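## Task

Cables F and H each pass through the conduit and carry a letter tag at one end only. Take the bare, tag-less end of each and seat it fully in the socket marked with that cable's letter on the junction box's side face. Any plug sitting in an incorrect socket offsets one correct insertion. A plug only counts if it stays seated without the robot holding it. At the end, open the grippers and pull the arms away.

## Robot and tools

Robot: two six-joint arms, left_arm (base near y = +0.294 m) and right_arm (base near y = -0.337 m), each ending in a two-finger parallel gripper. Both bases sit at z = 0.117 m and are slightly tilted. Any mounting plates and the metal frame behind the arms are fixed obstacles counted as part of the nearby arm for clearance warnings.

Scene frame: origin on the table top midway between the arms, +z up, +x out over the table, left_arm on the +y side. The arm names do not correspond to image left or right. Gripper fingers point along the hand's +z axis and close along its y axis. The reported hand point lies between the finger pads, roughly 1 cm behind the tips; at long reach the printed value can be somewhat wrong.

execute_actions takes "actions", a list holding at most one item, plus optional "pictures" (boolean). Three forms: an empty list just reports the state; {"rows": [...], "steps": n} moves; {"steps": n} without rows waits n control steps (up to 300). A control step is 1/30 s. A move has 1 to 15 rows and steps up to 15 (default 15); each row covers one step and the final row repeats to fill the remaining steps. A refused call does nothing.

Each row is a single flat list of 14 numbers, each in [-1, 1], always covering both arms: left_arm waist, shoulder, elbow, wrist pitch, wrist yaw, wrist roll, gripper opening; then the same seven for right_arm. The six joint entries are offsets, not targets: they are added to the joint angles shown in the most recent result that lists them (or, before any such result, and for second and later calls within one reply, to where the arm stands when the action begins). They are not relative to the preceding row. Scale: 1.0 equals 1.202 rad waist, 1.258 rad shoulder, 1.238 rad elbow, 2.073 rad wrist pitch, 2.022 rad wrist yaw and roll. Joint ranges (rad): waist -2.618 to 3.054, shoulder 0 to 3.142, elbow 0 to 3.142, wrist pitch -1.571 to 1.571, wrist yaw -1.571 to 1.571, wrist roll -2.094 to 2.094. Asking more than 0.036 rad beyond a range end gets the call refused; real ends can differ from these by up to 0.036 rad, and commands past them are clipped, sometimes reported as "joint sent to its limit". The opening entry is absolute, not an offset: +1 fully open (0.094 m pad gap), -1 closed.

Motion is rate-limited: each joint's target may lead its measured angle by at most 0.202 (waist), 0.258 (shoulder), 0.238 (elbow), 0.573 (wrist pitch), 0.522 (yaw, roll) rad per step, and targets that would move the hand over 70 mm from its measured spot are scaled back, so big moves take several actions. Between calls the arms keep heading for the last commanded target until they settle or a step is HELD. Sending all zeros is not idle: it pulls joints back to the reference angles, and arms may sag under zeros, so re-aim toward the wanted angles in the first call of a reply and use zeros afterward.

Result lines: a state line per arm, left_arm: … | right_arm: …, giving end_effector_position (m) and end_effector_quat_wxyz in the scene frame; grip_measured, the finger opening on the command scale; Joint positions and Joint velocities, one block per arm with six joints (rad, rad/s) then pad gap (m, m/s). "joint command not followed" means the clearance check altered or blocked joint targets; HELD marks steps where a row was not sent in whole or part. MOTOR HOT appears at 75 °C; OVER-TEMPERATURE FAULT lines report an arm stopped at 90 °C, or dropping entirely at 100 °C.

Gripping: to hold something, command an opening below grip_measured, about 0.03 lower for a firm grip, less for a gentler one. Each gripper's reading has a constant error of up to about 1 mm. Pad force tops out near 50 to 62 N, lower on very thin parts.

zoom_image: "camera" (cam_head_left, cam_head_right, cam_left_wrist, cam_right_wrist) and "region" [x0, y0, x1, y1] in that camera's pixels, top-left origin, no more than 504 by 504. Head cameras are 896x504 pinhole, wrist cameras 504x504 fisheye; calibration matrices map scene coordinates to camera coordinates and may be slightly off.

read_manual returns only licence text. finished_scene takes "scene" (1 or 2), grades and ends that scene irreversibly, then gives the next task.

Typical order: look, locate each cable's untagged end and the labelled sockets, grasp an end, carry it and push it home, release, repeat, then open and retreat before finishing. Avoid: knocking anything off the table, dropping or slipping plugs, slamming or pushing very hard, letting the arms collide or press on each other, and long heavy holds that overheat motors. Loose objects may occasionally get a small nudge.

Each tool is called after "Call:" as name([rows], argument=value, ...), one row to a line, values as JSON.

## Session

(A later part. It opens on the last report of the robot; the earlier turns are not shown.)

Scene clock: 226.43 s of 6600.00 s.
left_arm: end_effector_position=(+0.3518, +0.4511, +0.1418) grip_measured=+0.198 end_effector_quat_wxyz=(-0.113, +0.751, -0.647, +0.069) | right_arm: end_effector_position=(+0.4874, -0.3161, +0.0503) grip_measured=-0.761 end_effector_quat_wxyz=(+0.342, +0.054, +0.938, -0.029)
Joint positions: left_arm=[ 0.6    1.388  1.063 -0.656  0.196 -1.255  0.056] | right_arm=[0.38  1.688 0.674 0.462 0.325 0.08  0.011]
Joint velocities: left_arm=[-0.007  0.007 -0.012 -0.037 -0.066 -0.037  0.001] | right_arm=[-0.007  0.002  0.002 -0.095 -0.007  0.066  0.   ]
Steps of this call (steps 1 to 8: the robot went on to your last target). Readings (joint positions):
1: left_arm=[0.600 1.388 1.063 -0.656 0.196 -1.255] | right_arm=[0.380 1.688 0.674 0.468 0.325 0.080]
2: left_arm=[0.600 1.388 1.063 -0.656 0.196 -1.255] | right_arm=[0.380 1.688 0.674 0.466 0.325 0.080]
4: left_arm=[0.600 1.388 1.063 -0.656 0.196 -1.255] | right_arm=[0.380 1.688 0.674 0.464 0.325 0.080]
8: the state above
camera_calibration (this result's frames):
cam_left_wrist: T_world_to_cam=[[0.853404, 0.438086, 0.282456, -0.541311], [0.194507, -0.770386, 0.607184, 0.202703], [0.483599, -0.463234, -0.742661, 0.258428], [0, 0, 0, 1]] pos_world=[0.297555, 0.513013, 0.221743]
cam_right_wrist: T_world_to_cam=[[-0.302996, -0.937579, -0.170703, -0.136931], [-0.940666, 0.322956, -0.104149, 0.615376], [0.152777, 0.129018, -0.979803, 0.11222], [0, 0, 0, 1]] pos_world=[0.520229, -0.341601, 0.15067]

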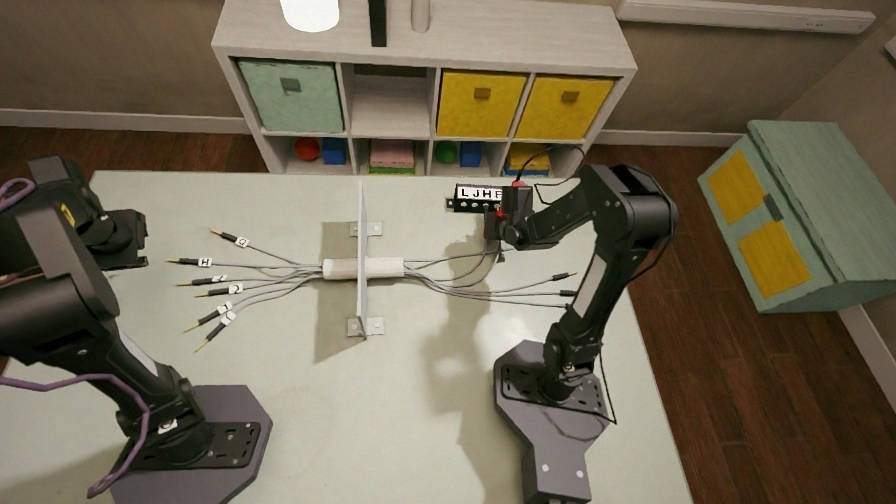

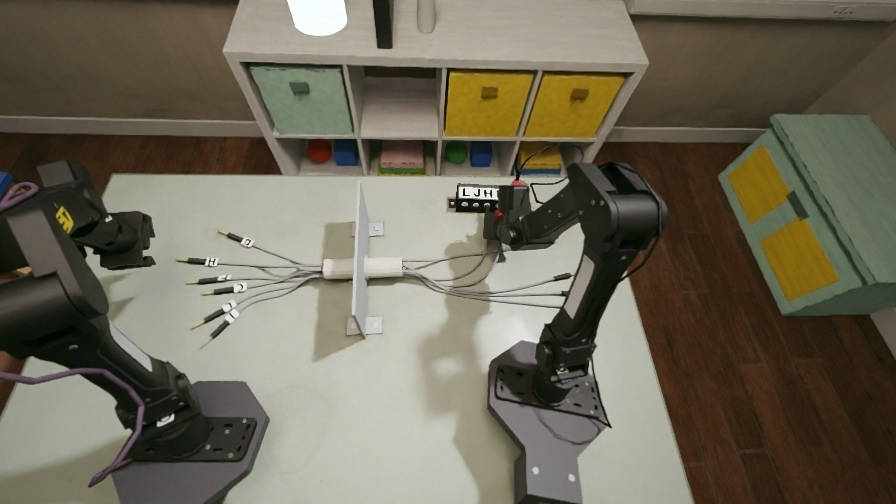

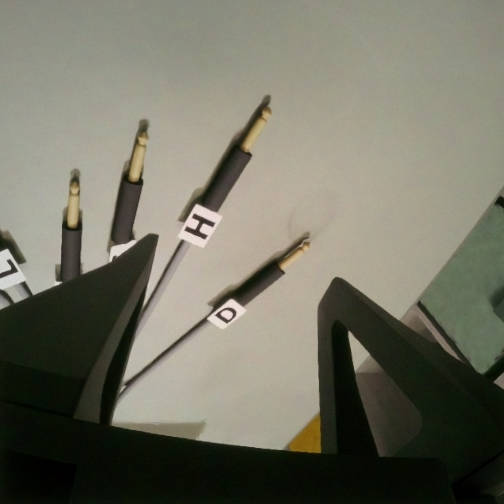

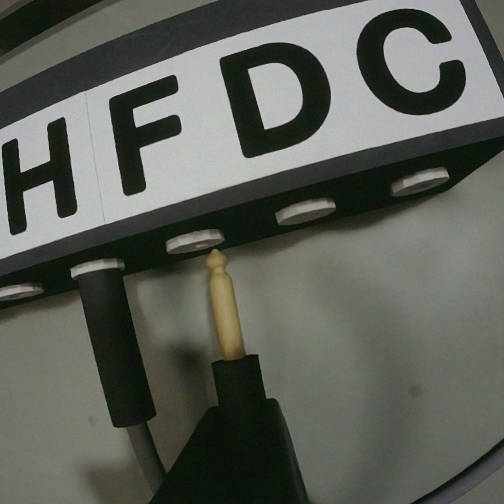

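Call:
execute_actions([
  {"rows":[[0,0,0,0,0,0,0.2,0.02,-0.042,0.02,-0.004,0,0,-0.9]],"steps":12},
])

Scene clock: 227.43 s of 6600.00 s.
left_arm: end_effector_position=(+0.3519, +0.4509, +0.1418) grip_measured=+0.198 end_effector_quat_wxyz=(-0.113, +0.751, -0.647, +0.069) | right_arm: end_effector_position=(+0.4894, -0.3137, +0.0572) grip_measured=-0.761 end_effector_quat_wxyz=(+0.348, +0.053, +0.936, -0.026)
Joint positions: left_arm=[ 0.6    1.388  1.063 -0.656  0.197 -1.255  0.056] | right_arm=[0.388 1.668 0.674 0.454 0.324 0.08  0.011]
Joint velocities: left_arm=[-0.007  0.012  0.007 -0.022  0.022 -0.022  0.   ] | right_arm=[-0.002 -0.002  0.017  0.066 -0.007 -0.095  0.   ]
Steps of this call (steps 1 to 15: the robot went on to your last target; steps 16 to 18: nothing new was sent; steps 19 to 30: all 12 steps of this action). Readings (joint positions):
19: left_arm=[0.600 1.388 1.063 -0.656 0.196 -1.255] | right_arm=[0.381 1.687 0.674 0.459 0.325 0.080]
20: left_arm=[0.600 1.388 1.063 -0.656 0.196 -1.255] | right_arm=[0.382 1.683 0.674 0.456 0.325 0.080]
22: left_arm=[0.600 1.388 1.063 -0.656 0.197 -1.255] | right_arm=[0.385 1.675 0.674 0.455 0.325 0.080]
26: left_arm=[0.600 1.388 1.063 -0.656 0.197 -1.255] | right_arm=[0.388 1.668 0.674 0.454 0.324 0.080]
30: the state above
camera_calibration (this result's frames):
cam_left_wrist: T_world_to_cam=[[0.853397, 0.438103, 0.282452, -0.541315], [0.194152, -0.770025, 0.607755, 0.202475], [0.483755, -0.463818, -0.742195, 0.258489], [0, 0, 0, 1]] pos_world=[0.297601, 0.512955, 0.22169]
cam_right_wrist: T_world_to_cam=[[-0.296218, -0.938218, -0.178893, -0.136028], [-0.940761, 0.318957, -0.115046, 0.616582], [0.164997, 0.134217, -0.977119, 0.113884], [0, 0, 0, 1]] pos_world=[0.520972, -0.339572, 0.157879]

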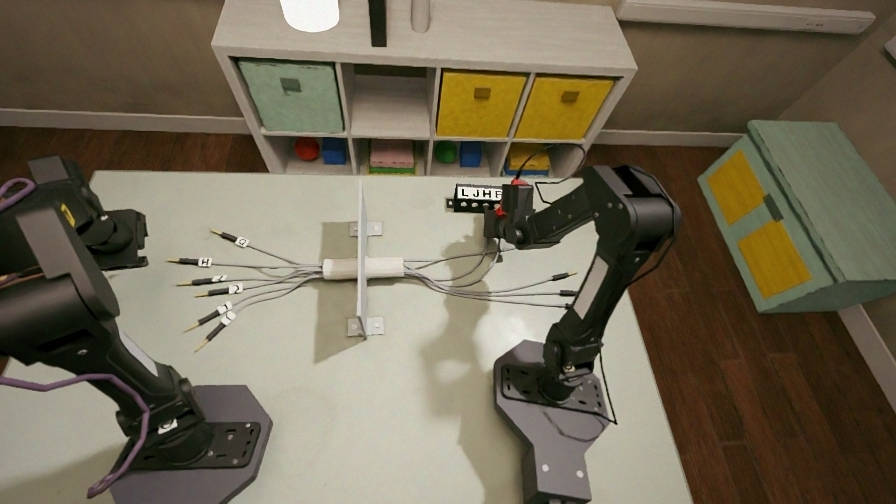

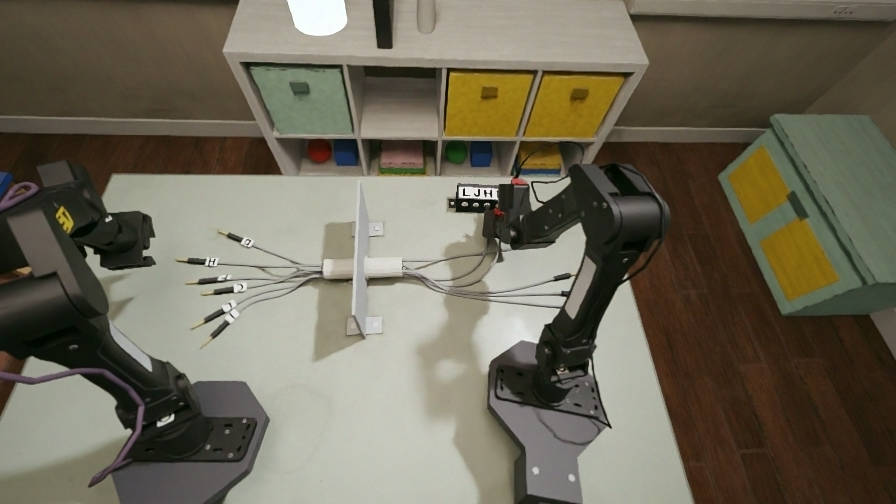

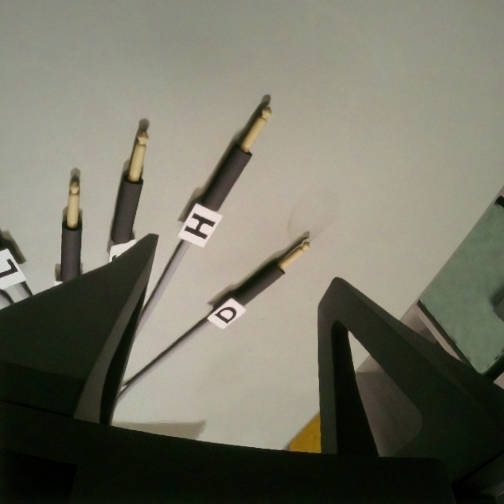

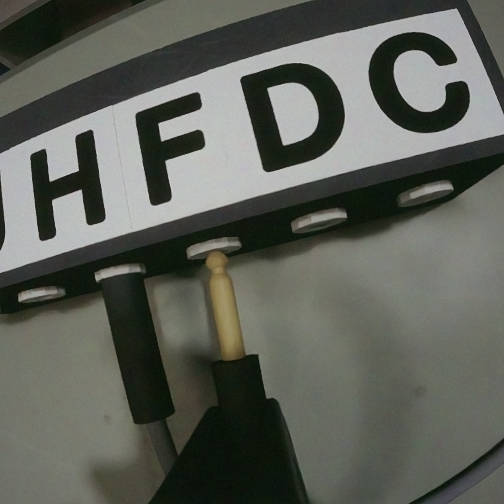

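Call:
execute_actions([
  {"rows":[[0,0,0,0,0,0,0.2,-0.002,0.015,0.03,0.003,0,0,-0.9],[0,0,0,0,0,0,0.2,-0.003,0.02,0.038,0.003,0,0,-0.9],[0,0,0,0,0,0,0.2,-0.004,0.024,0.046,0.002,0,0,-0.9],[0,0,0,0,0,0,0.2,-0.005,0.028,0.054,0.001,0,0,-0.9],[0,0,0,0,0,0,0.2,-0.006,0.032,0.062,0,0,0,-0.9],[0,0,0,0,0,0,0.2,-0.007,0.035,0.07,-0.002,0,0,-0.9],[0,0,0,0,0,0,0.2,-0.008,0.038,0.078,-0.004,0,0,-0.9],[0,0,0,0,0,0,0.2,-0.009,0.041,0.086,-0.006,0,0,-0.9]],"steps":13},
])

Scene clock: 228.97 s of 6600.00 s.
left_arm: end_effector_position=(+0.3520, +0.4507, +0.1418) grip_measured=+0.198 end_effector_quat_wxyz=(-0.113, +0.751, -0.647, +0.069) | right_arm: end_effector_position=(+0.4985, -0.3136, +0.0538) grip_measured=-0.761 end_effector_quat_wxyz=(+0.339, +0.052, +0.939, -0.032)
Joint positions: left_arm=[ 0.6    1.388  1.063 -0.656  0.198 -1.255  0.056] | right_arm=[0.386 1.7   0.73  0.41  0.333 0.08  0.011]
Joint velocities: left_arm=[ 0.012 -0.007 -0.012 -0.051  0.022 -0.051 -0.001] | right_arm=[-0.002 -0.007  0.012 -0.066 -0.081 -0.051 -0.001]
Steps of this call (steps 1 to 15: the robot went on to your last target; steps 16 to 33: nothing new was sent; steps 34 to 46: all 13 steps of this action). Readings (joint positions):
34: left_arm=[0.600 1.388 1.063 -0.656 0.197 -1.255] | right_arm=[0.388 1.668 0.674 0.454 0.324 0.080]
35: left_arm=[0.600 1.388 1.063 -0.656 0.197 -1.255] | right_arm=[0.388 1.670 0.676 0.454 0.324 0.080]
37: left_arm=[0.600 1.388 1.063 -0.656 0.197 -1.255] | right_arm=[0.388 1.682 0.689 0.449 0.325 0.080]
41: left_arm=[0.600 1.388 1.063 -0.656 0.198 -1.255] | right_arm=[0.386 1.700 0.720 0.431 0.332 0.080]
46: the state above
camera_calibration (this result's frames):
cam_left_wrist: T_world_to_cam=[[0.853386, 0.438128, 0.282447, -0.541321], [0.193619, -0.769483, 0.608611, 0.202134], [0.483988, -0.464693, -0.741496, 0.25858], [0, 0, 0, 1]] pos_world=[0.297669, 0.512867, 0.22161]
cam_right_wrist: T_world_to_cam=[[-0.30226, -0.939035, -0.163866, -0.131913], [-0.941922, 0.320624, -0.0999134, 0.625009], [0.146362, 0.124149, -0.98141, 0.115361], [0, 0, 0, 1]] pos_world=[0.531953, -0.338586, 0.154047]

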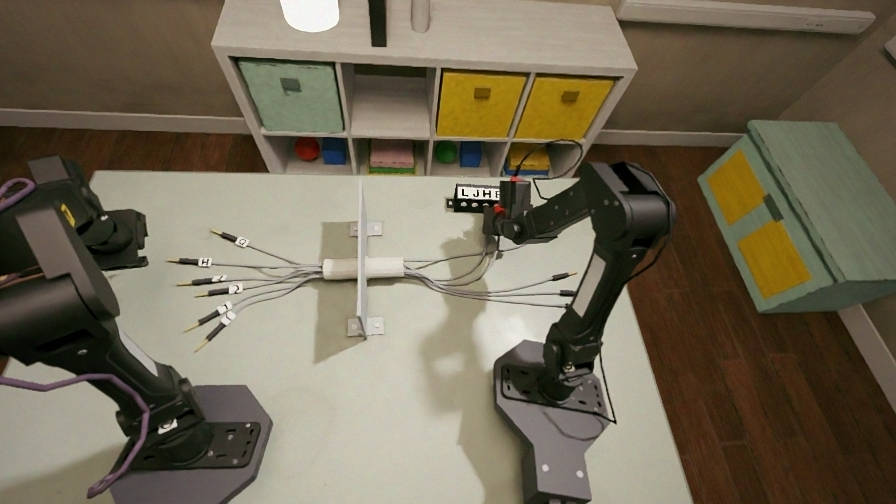

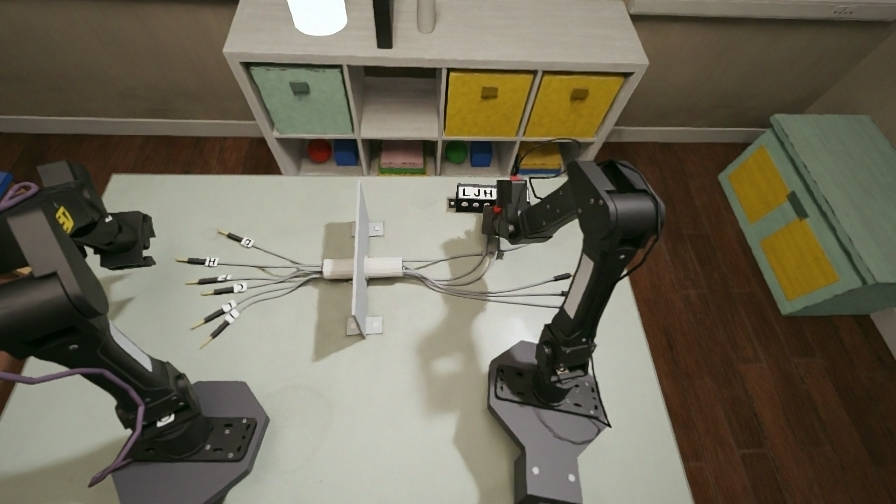

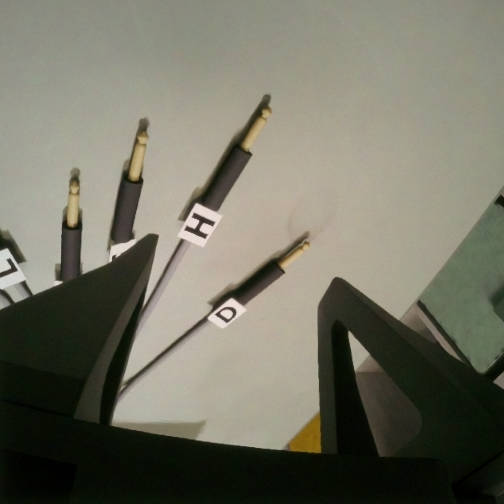

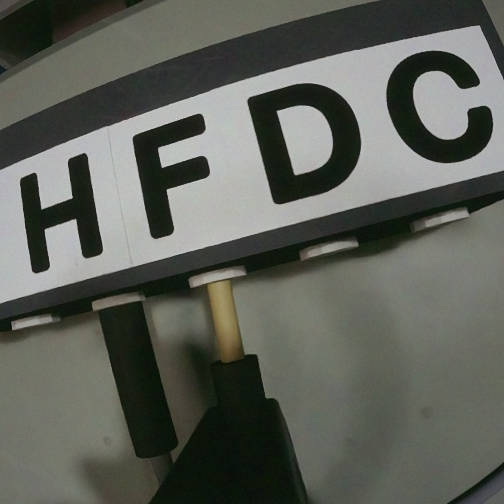

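Call:
execute_actions([
  {"rows":[[0,0,0,0,0,0,0.2,0,0,0.02,0.02,-0.005,0,-0.9],[0,0,0,0,0,0,0.2,0,0.01,0.03,0.03,-0.005,0,-0.9],[0,0,0,0,0,0,0.2,0,0.015,0.04,0.04,-0.005,0,-0.9],[0,0,0,0,0,0,0.2,0,0.02,0.05,0.04,-0.005,0,-0.9],[0,0,0,0,0,0,0.2,0,0.025,0.06,0.04,-0.005,0,-0.9],[0,0,0,0,0,0,0.2,0,0.03,0.07,0.04,-0.005,0,-0.9],[0,0,0,0,0,0,0.2,0,0.035,0.08,0.04,-0.005,0,-0.9],[0,0,0,0,0,0,0.2,0,0.04,0.09,0.04,-0.005,0,-0.9]],"steps":14},
])

Scene clock: 230.73 s of 6600.00 s.
left_arm: end_effector_position=(+0.3520, +0.4506, +0.1418) grip_measured=+0.198 end_effector_quat_wxyz=(-0.113, +0.751, -0.647, +0.070) | right_arm: end_effector_position=(+0.5006, -0.3145, +0.0508) grip_measured=-0.761 end_effector_quat_wxyz=(+0.327, +0.050, +0.943, -0.040)
Joint positions: left_arm=[ 0.6    1.388  1.063 -0.656  0.198 -1.255  0.056] | right_arm=[0.388 1.715 0.763 0.365 0.348 0.079 0.011]
Joint velocities: left_arm=[-0.017 -0.007 -0.002 -0.022 -0.007  0.051 -0.001] | right_arm=[ 0.017  0.002  0.002 -0.125 -0.051 -0.037 -0.   ]
Steps of this call (steps 1 to 15: the robot went on to your last target; steps 16 to 39: nothing new was sent; steps 40 to 53: all 14 steps of this action). Readings (joint positions):
40: left_arm=[0.600 1.388 1.063 -0.656 0.198 -1.255] | right_arm=[0.386 1.700 0.732 0.407 0.333 0.080]
41: left_arm=[0.600 1.388 1.063 -0.656 0.198 -1.255] | right_arm=[0.386 1.700 0.732 0.407 0.333 0.080]
43: left_arm=[0.600 1.388 1.063 -0.656 0.198 -1.255] | right_arm=[0.386 1.700 0.732 0.409 0.333 0.080]
47: left_arm=[0.600 1.388 1.063 -0.656 0.198 -1.255] | right_arm=[0.386 1.715 0.751 0.392 0.342 0.079]
53: the state above
camera_calibration (this result's frames):
cam_left_wrist: T_world_to_cam=[[0.853378, 0.438145, 0.282444, -0.541325], [0.193264, -0.769121, 0.609181, 0.201906], [0.484143, -0.465276, -0.741029, 0.25864], [0, 0, 0, 1]] pos_world=[0.297715, 0.512808, 0.221556]
cam_right_wrist: T_world_to_cam=[[-0.308386, -0.940733, -0.141139, -0.131213], [-0.943489, 0.321409, -0.0807739, 0.627039], [0.12135, 0.108253, -0.986689, 0.12005], [0, 0, 0, 1]] pos_world=[0.536572, -0.337968, 0.150581]

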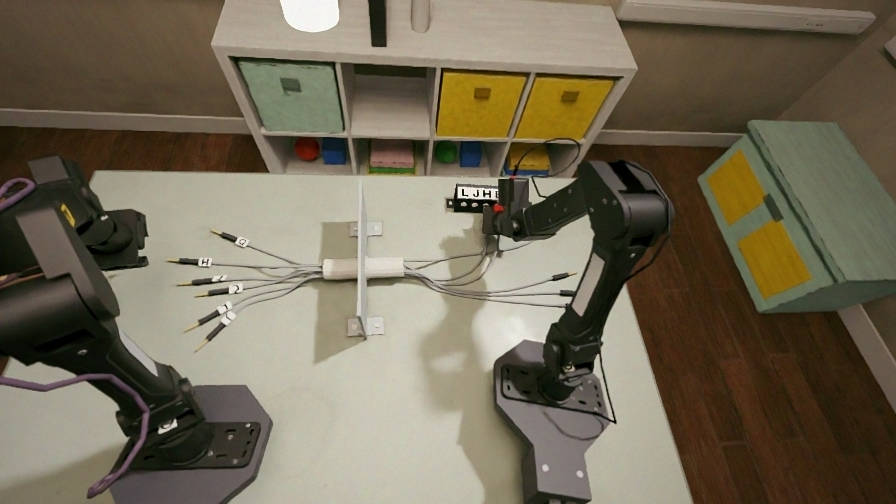

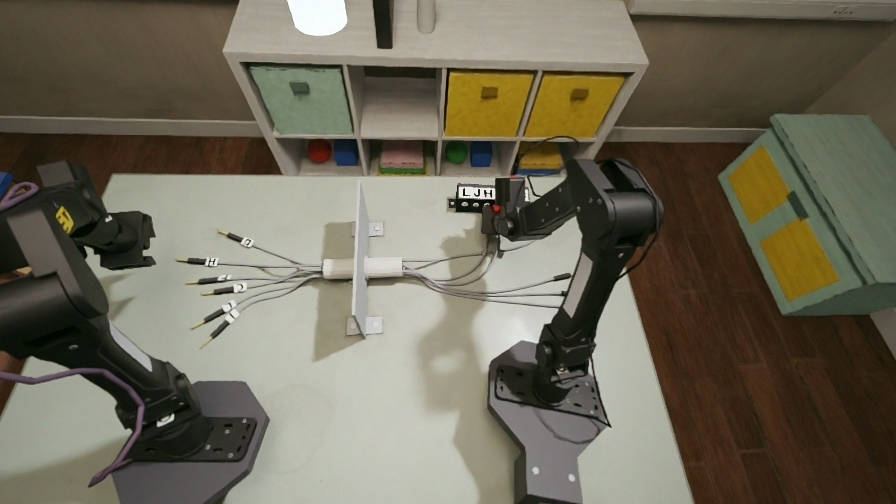

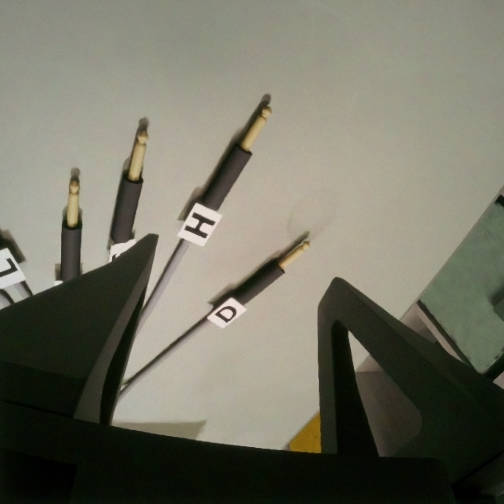

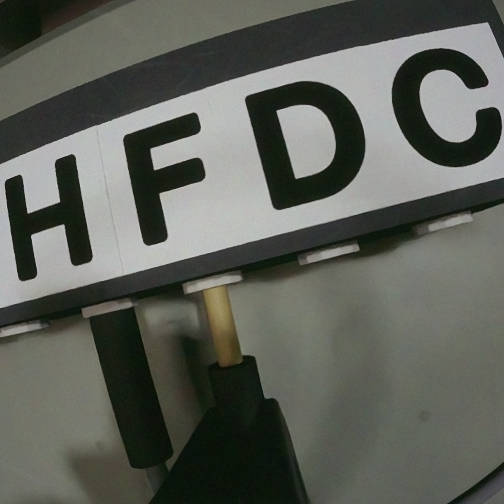

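Call:
execute_actions([
  {"rows":[[0,0,0,0,0,0,0.2,0,-0.03,-0.04,0.03,-0.011,0,-0.9],[0,0,0,0,0,0,0.2,0,-0.04,-0.07,0.045,-0.011,0,-0.9],[0,0,0,0,0,0,0.2,0,-0.04,-0.095,0.06,-0.011,-0.03,-0.9],[0,0,0,0,0,0,0.2,0,-0.04,-0.12,0.075,-0.011,-0.055,-0.9],[0,0,0,0,0,0,0.2,0,-0.04,-0.14,0.09,-0.011,-0.055,-0.9],[0,0,0,0,0,0,0.2,0,-0.04,-0.16,0.105,-0.011,-0.055,-0.9],[0,0,0,0,0,0,0.2,0,-0.02,-0.165,0.12,-0.011,-0.055,-0.9],[0,0,0,0,0,0,0.2,0,0,-0.165,0.135,-0.011,-0.055,-0.9],[0,0,0,0,0,0,0.2,0,0.02,-0.165,0.147,-0.011,-0.055,-0.9],[0,0,0,0,0,0,0.2,0,0.035,-0.165,0.147,-0.011,-0.055,-0.9],[0,0,0,0,0,0,0.2,0,0.05,-0.165,0.147,-0.011,-0.055,-0.9],[0,0,0,0,0,0,0.2,0,0.06,-0.165,0.147,-0.011,-0.055,-0.9],[0,0,0,0,0,0,0.2,0,0.07,-0.165,0.147,-0.011,-0.055,-0.9],[0,0,0,0,0,0,0.2,0,0.078,-0.165,0.147,-0.011,-0.055,-0.9]],"steps":15},
])

Call:
execute_actions([
  {"steps":10},
])

Scene clock: 234.60 s of 6600.00 s.
left_arm: end_effector_position=(+0.3521, +0.4505, +0.1418) grip_measured=+0.198 end_effector_quat_wxyz=(-0.113, +0.751, -0.647, +0.070) | right_arm: end_effector_position=(+0.4604, -0.3129, +0.0213) grip_measured=-0.761 end_effector_quat_wxyz=(+0.336, +0.006, +0.941, -0.048)
Joint positions: left_arm=[ 0.6    1.388  1.063 -0.656  0.199 -1.255  0.056] | right_arm=[ 0.389  1.774  0.567  0.644  0.335 -0.017  0.011]
Joint velocities: left_arm=[ 0.002 -0.002 -0.002 -0.051 -0.022 -0.007 -0.001] | right_arm=[ 0.012  0.164 -0.002  0.33   0.007 -0.037  0.   ]
Steps of this call (steps 1 to 15: the robot went on to your last target; steps 16 to 90: nothing new was sent; then 0.37 s passed at rest; steps 91 to 105: all 15 steps of this action). Readings (joint positions):
91: left_arm=[0.600 1.388 1.063 -0.656 0.198 -1.255] | right_arm=[0.389 1.710 0.755 0.367 0.348 0.079]
92: left_arm=[0.600 1.388 1.063 -0.656 0.199 -1.255] | right_arm=[0.389 1.704 0.742 0.385 0.341 0.079]
94: left_arm=[0.600 1.388 1.063 -0.656 0.199 -1.255] | right_arm=[0.389 1.697 0.694 0.428 0.337 0.056]
98: left_arm=[0.600 1.388 1.063 -0.656 0.199 -1.255] | right_arm=[0.389 1.695 0.584 0.510 0.335 0.009]
105: the state above
camera_calibration (this result's frames):
cam_left_wrist: T_world_to_cam=[[0.853371, 0.438162, 0.282441, -0.541329], [0.192908, -0.768759, 0.609751, 0.201679], [0.484298, -0.465858, -0.740562, 0.2587], [0, 0, 0, 1]] pos_world=[0.297761, 0.51275, 0.221503]
cam_right_wrist: T_world_to_cam=[[-0.231101, -0.967657, -0.101159, -0.191126], [-0.964492, 0.241519, -0.106879, 0.571407], [0.127854, 0.0728674, -0.989113, 0.0815853], [0, 0, 0, 1]] pos_world=[0.496517, -0.328895, 0.122434]

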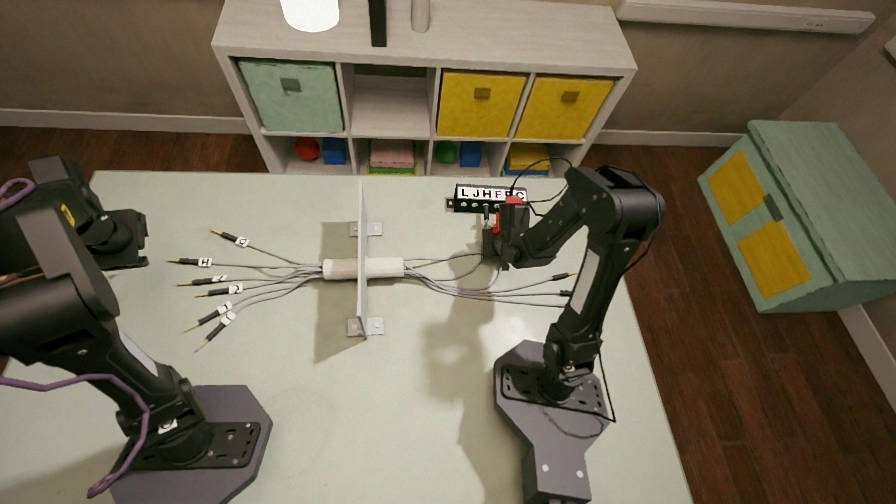

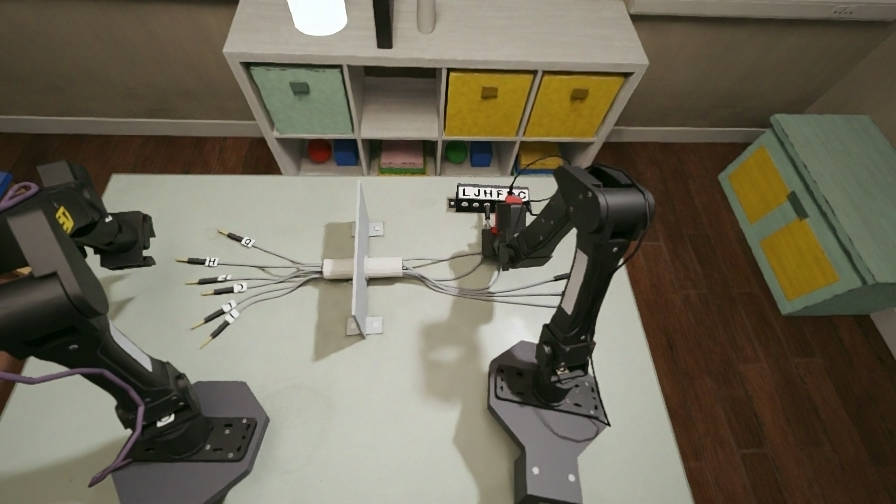

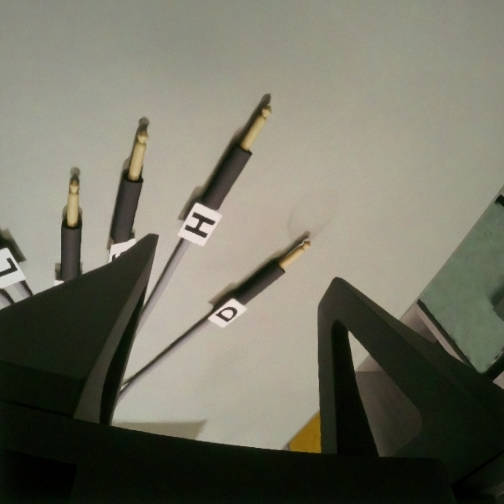

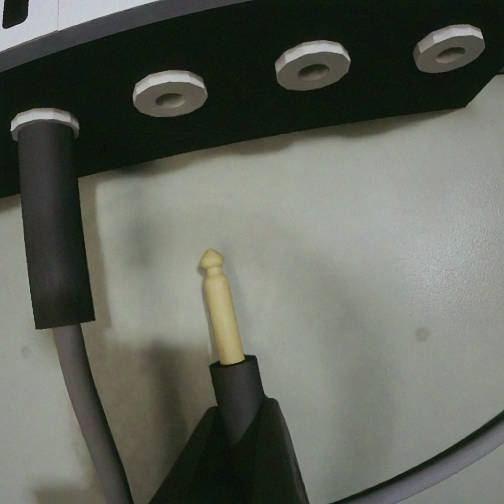

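Scene clock: 234.93 s of 6600.00 s.
left_arm: end_effector_position=(+0.3521, +0.4505, +0.1418) grip_measured=+0.198 end_effector_quat_wxyz=(-0.113, +0.751, -0.647, +0.070) | right_arm: end_effector_position=(+0.4642, -0.3125, +0.0222) grip_measured=-0.761 end_effector_quat_wxyz=(+0.346, +0.006, +0.937, -0.048)
Joint positions: left_arm=[ 0.6    1.388  1.063 -0.656  0.199 -1.255  0.056] | right_arm=[ 0.389  1.786  0.567  0.679  0.335 -0.023  0.011]
Joint velocities: left_arm=[ 0.012  0.007  0.002  0.037 -0.037 -0.037 -0.   ] | right_arm=[-0.012  0.002 -0.012  0.037 -0.051 -0.051 -0.   ]
Steps of this call (steps 1 to 10: the robot went on to your last target). Readings (joint positions):
1: left_arm=[0.600 1.388 1.063 -0.656 0.199 -1.255] | right_arm=[0.389 1.778 0.567 0.655 0.335 -0.019]
2: left_arm=[0.600 1.388 1.063 -0.656 0.199 -1.255] | right_arm=[0.389 1.781 0.567 0.663 0.335 -0.020]
4: left_arm=[0.600 1.388 1.063 -0.656 0.199 -1.255] | right_arm=[0.389 1.784 0.567 0.671 0.335 -0.021]
8: left_arm=[0.600 1.388 1.063 -0.656 0.199 -1.255] | right_arm=[0.389 1.786 0.567 0.678 0.335 -0.023]
10: the state above
camera_calibration (this result's frames):
cam_left_wrist: T_world_to_cam=[[0.853371, 0.438162, 0.282441, -0.541329], [0.192908, -0.768759, 0.609751, 0.201679], [0.484298, -0.465858, -0.740562, 0.2587], [0, 0, 0, 1]] pos_world=[0.297761, 0.51275, 0.221503]
cam_right_wrist: T_world_to_cam=[[-0.22831, -0.967858, -0.10548, -0.190988], [-0.962202, 0.240832, -0.127147, 0.574256], [0.148463, 0.0724645, -0.986259, 0.072179], [0, 0, 0, 1]] pos_world=[0.498231, -0.328379, 0.124057]

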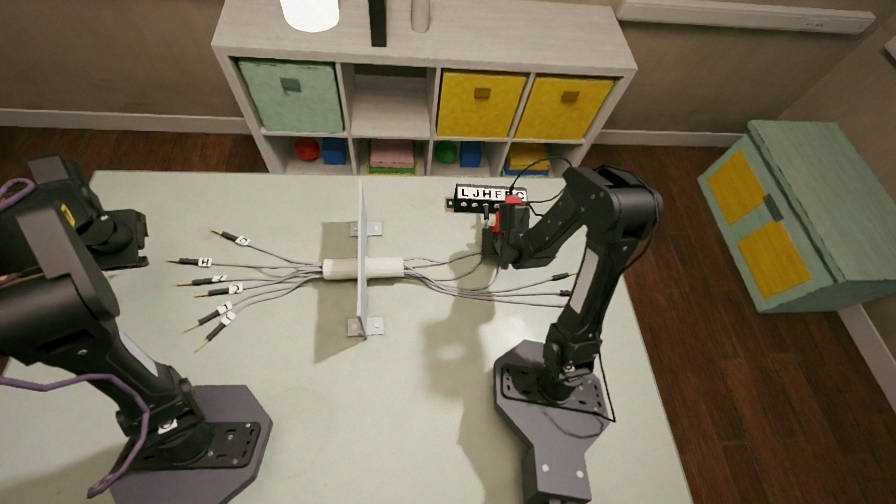

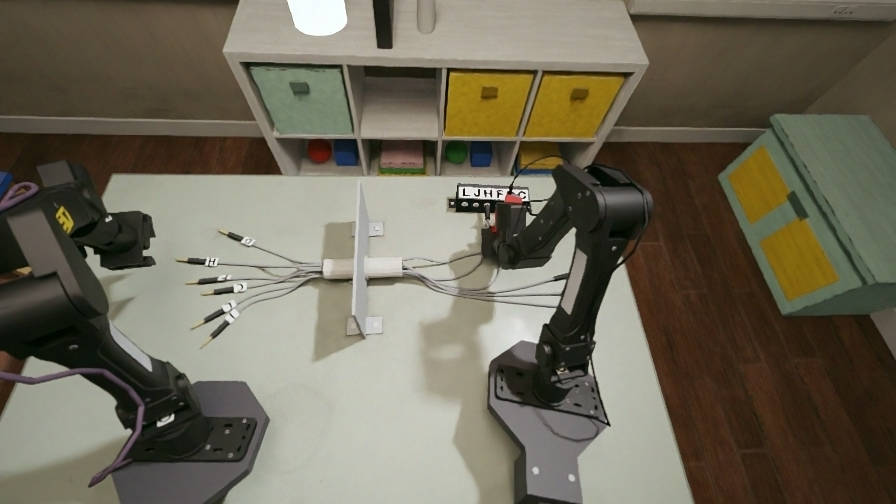

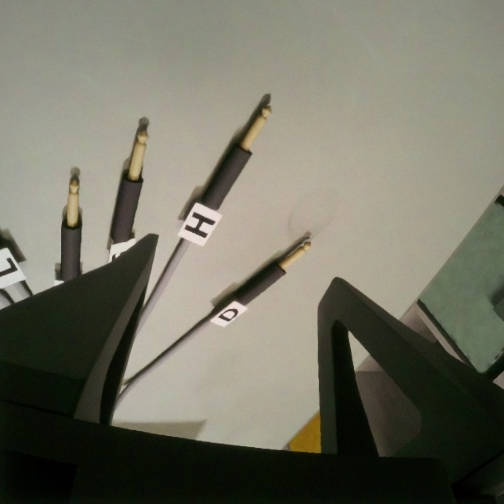

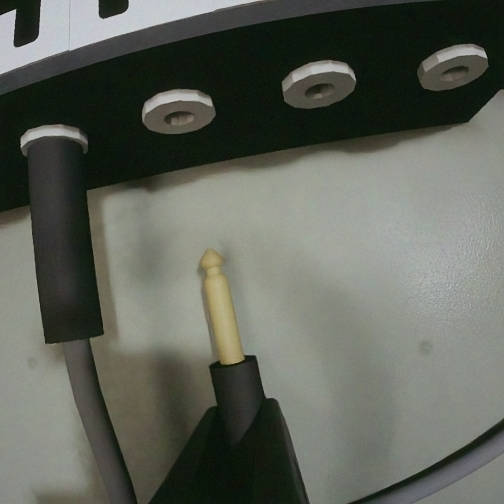

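Call:
execute_actions([
  {"rows":[[0,0,0,0,0,0,0.2,0,0.04,0,-0.006,0,0,-0.72]],"steps":14},
])

Call:
execute_actions([
  {"rows":[[0,0,0,0,0,0,0.2,0,0.01,0,0,0,0,-0.9]],"steps":8},
])

Scene clock: 236.07 s of 6600.00 s.
left_arm: end_effector_position=(+0.3522, +0.4503, +0.1418) grip_measured=+0.198 end_effector_quat_wxyz=(-0.112, +0.751, -0.647, +0.071) | right_arm: end_effector_position=(+0.4649, -0.3123, +0.0201) grip_measured=-0.723 end_effector_quat_wxyz=(+0.349, +0.007, +0.936, -0.049)
Joint positions: left_arm=[ 0.6    1.388  1.063 -0.656  0.2   -1.255  0.056] | right_arm=[ 0.389  1.801  0.567  0.7    0.337 -0.024  0.013]
Joint velocities: left_arm=[-0.002  0.007  0.007  0.022  0.037 -0.007  0.   ] | right_arm=[-0.002  0.002 -0.012 -0.007  0.007 -0.037 -0.   ]
Steps of this call (steps 1 to 20: the robot went on to your last target; steps 21 to 34: all 14 steps of this action). Readings (joint positions):
21: left_arm=[0.600 1.388 1.063 -0.656 0.200 -1.255] | right_arm=[0.389 1.789 0.567 0.681 0.335 -0.024]
22: left_arm=[0.600 1.388 1.063 -0.656 0.200 -1.255] | right_arm=[0.389 1.795 0.567 0.684 0.335 -0.024]
24: left_arm=[0.600 1.388 1.063 -0.656 0.200 -1.255] | right_arm=[0.389 1.800 0.567 0.697 0.337 -0.024]
28: left_arm=[0.600 1.388 1.063 -0.656 0.200 -1.255] | right_arm=[0.389 1.801 0.567 0.700 0.337 -0.024]
34: the state above
camera_calibration (this result's frames):
cam_left_wrist: T_world_to_cam=[[0.853359, 0.438187, 0.282436, -0.541335], [0.192375, -0.768215, 0.610604, 0.201337], [0.48453, -0.466731, -0.73986, 0.25879], [0, 0, 0, 1]] pos_world=[0.29783, 0.512661, 0.221423]
cam_right_wrist: T_world_to_cam=[[-0.229655, -0.967487, -0.105959, -0.190133], [-0.961004, 0.242643, -0.13265, 0.574757], [0.154047, 0.0713628, -0.985483, 0.0670857], [0, 0, 0, 1]] pos_world=[0.498345, -0.3282, 0.122207]

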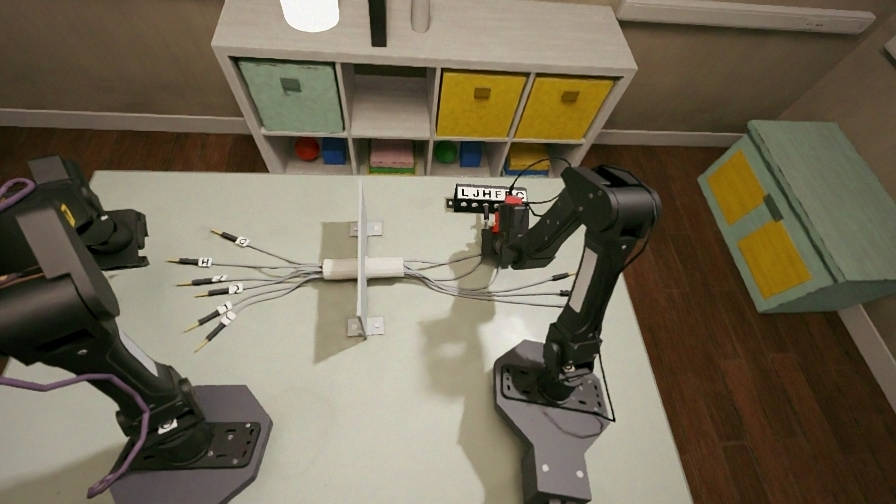

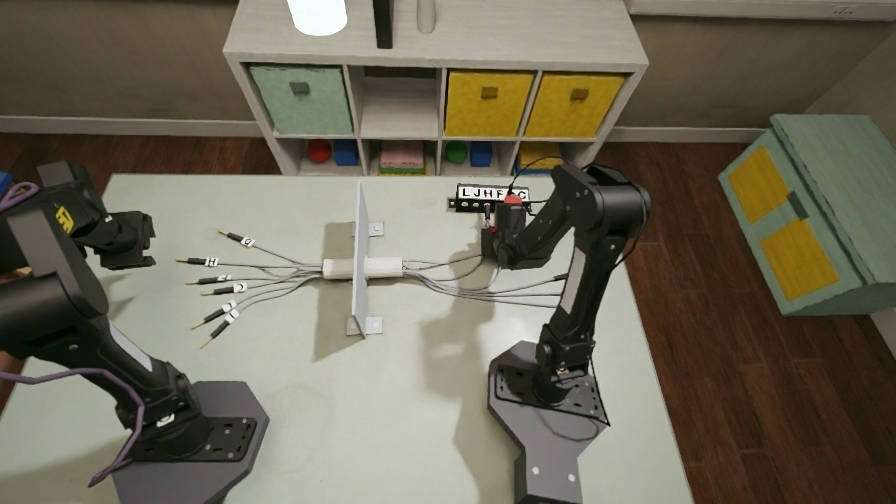

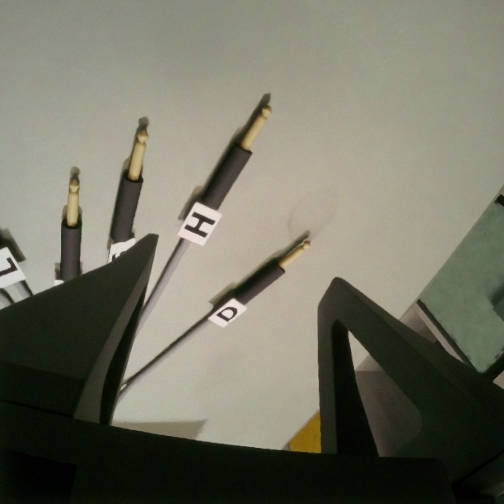

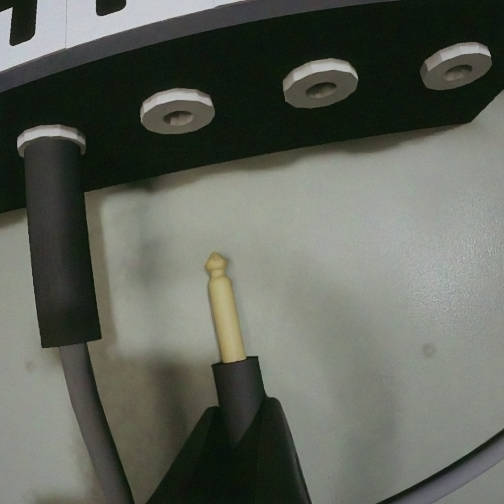

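Scene clock: 236.33 s of 6600.00 s.
left_arm: end_effector_position=(+0.3522, +0.4503, +0.1418) grip_measured=+0.198 end_effector_quat_wxyz=(-0.112, +0.751, -0.647, +0.071) | right_arm: end_effector_position=(+0.4655, -0.3122, +0.0206) grip_measured=-0.762 end_effector_quat_wxyz=(+0.350, +0.007, +0.935, -0.049)
Joint positions: left_arm=[ 0.6    1.388  1.063 -0.656  0.201 -1.255  0.056] | right_arm=[ 0.389  1.801  0.567  0.703  0.336 -0.024  0.011]
Joint velocities: left_arm=[ 0.007 -0.022 -0.002  0.007  0.037  0.051 -0.001] | right_arm=[-0.002 -0.002  0.012  0.051  0.081  0.081 -0.001]
Steps of this call (steps 1 to 8: all 8 steps of this action). Readings (joint positions):
1: left_arm=[0.600 1.388 1.063 -0.656 0.200 -1.255] | right_arm=[0.389 1.801 0.567 0.701 0.336 -0.024]
2: left_arm=[0.600 1.388 1.063 -0.656 0.200 -1.255] | right_arm=[0.389 1.801 0.567 0.703 0.336 -0.024]
4: left_arm=[0.600 1.388 1.063 -0.656 0.201 -1.255] | right_arm=[0.389 1.801 0.567 0.703 0.336 -0.024]
8: the state above
camera_calibration (this result's frames):
cam_left_wrist: T_world_to_cam=[[0.853356, 0.438195, 0.282434, -0.541337], [0.192197, -0.768033, 0.610889, 0.201223], [0.484607, -0.467022, -0.739625, 0.258819], [0, 0, 0, 1]] pos_world=[0.297853, 0.512632, 0.221397]
cam_right_wrist: T_world_to_cam=[[-0.22963, -0.967337, -0.107373, -0.189827], [-0.960533, 0.243035, -0.135315, 0.575295], [0.156991, 0.0720624, -0.984967, 0.0662991], [0, 0, 0, 1]] pos_world=[0.498591, -0.328222, 0.122766]

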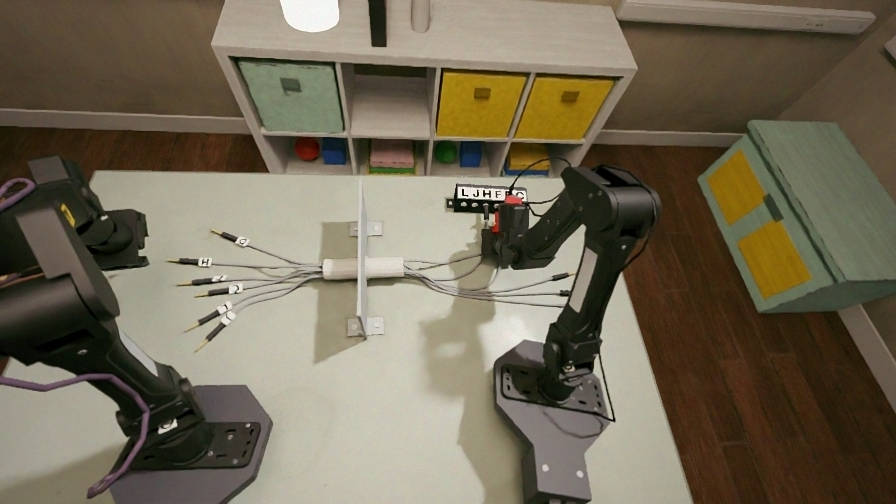

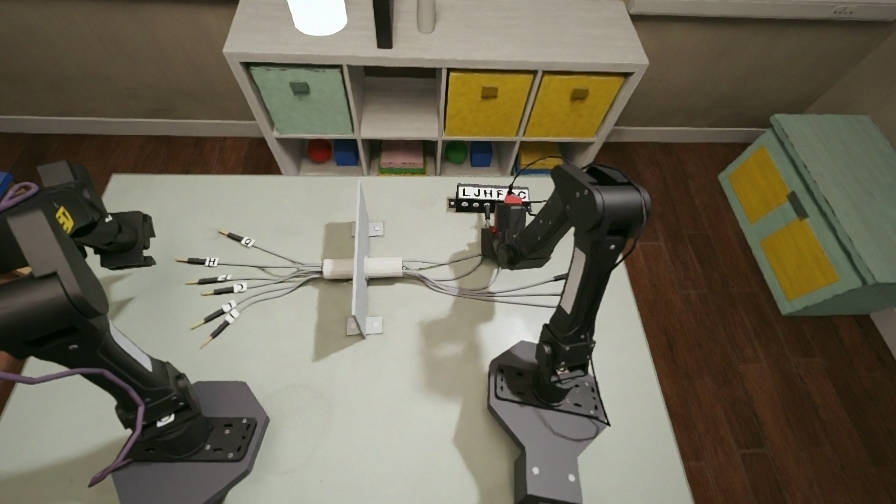

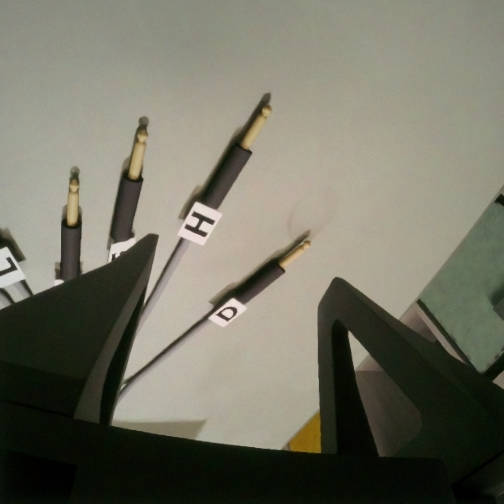

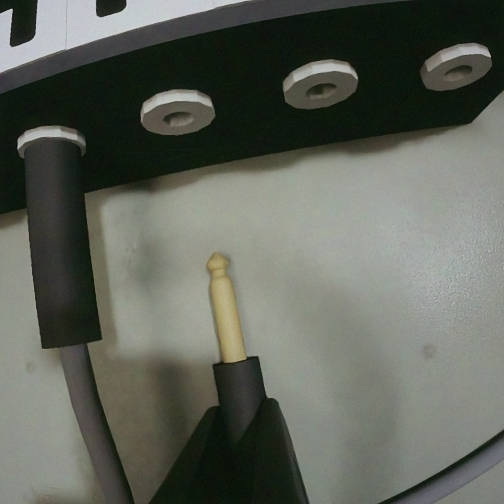

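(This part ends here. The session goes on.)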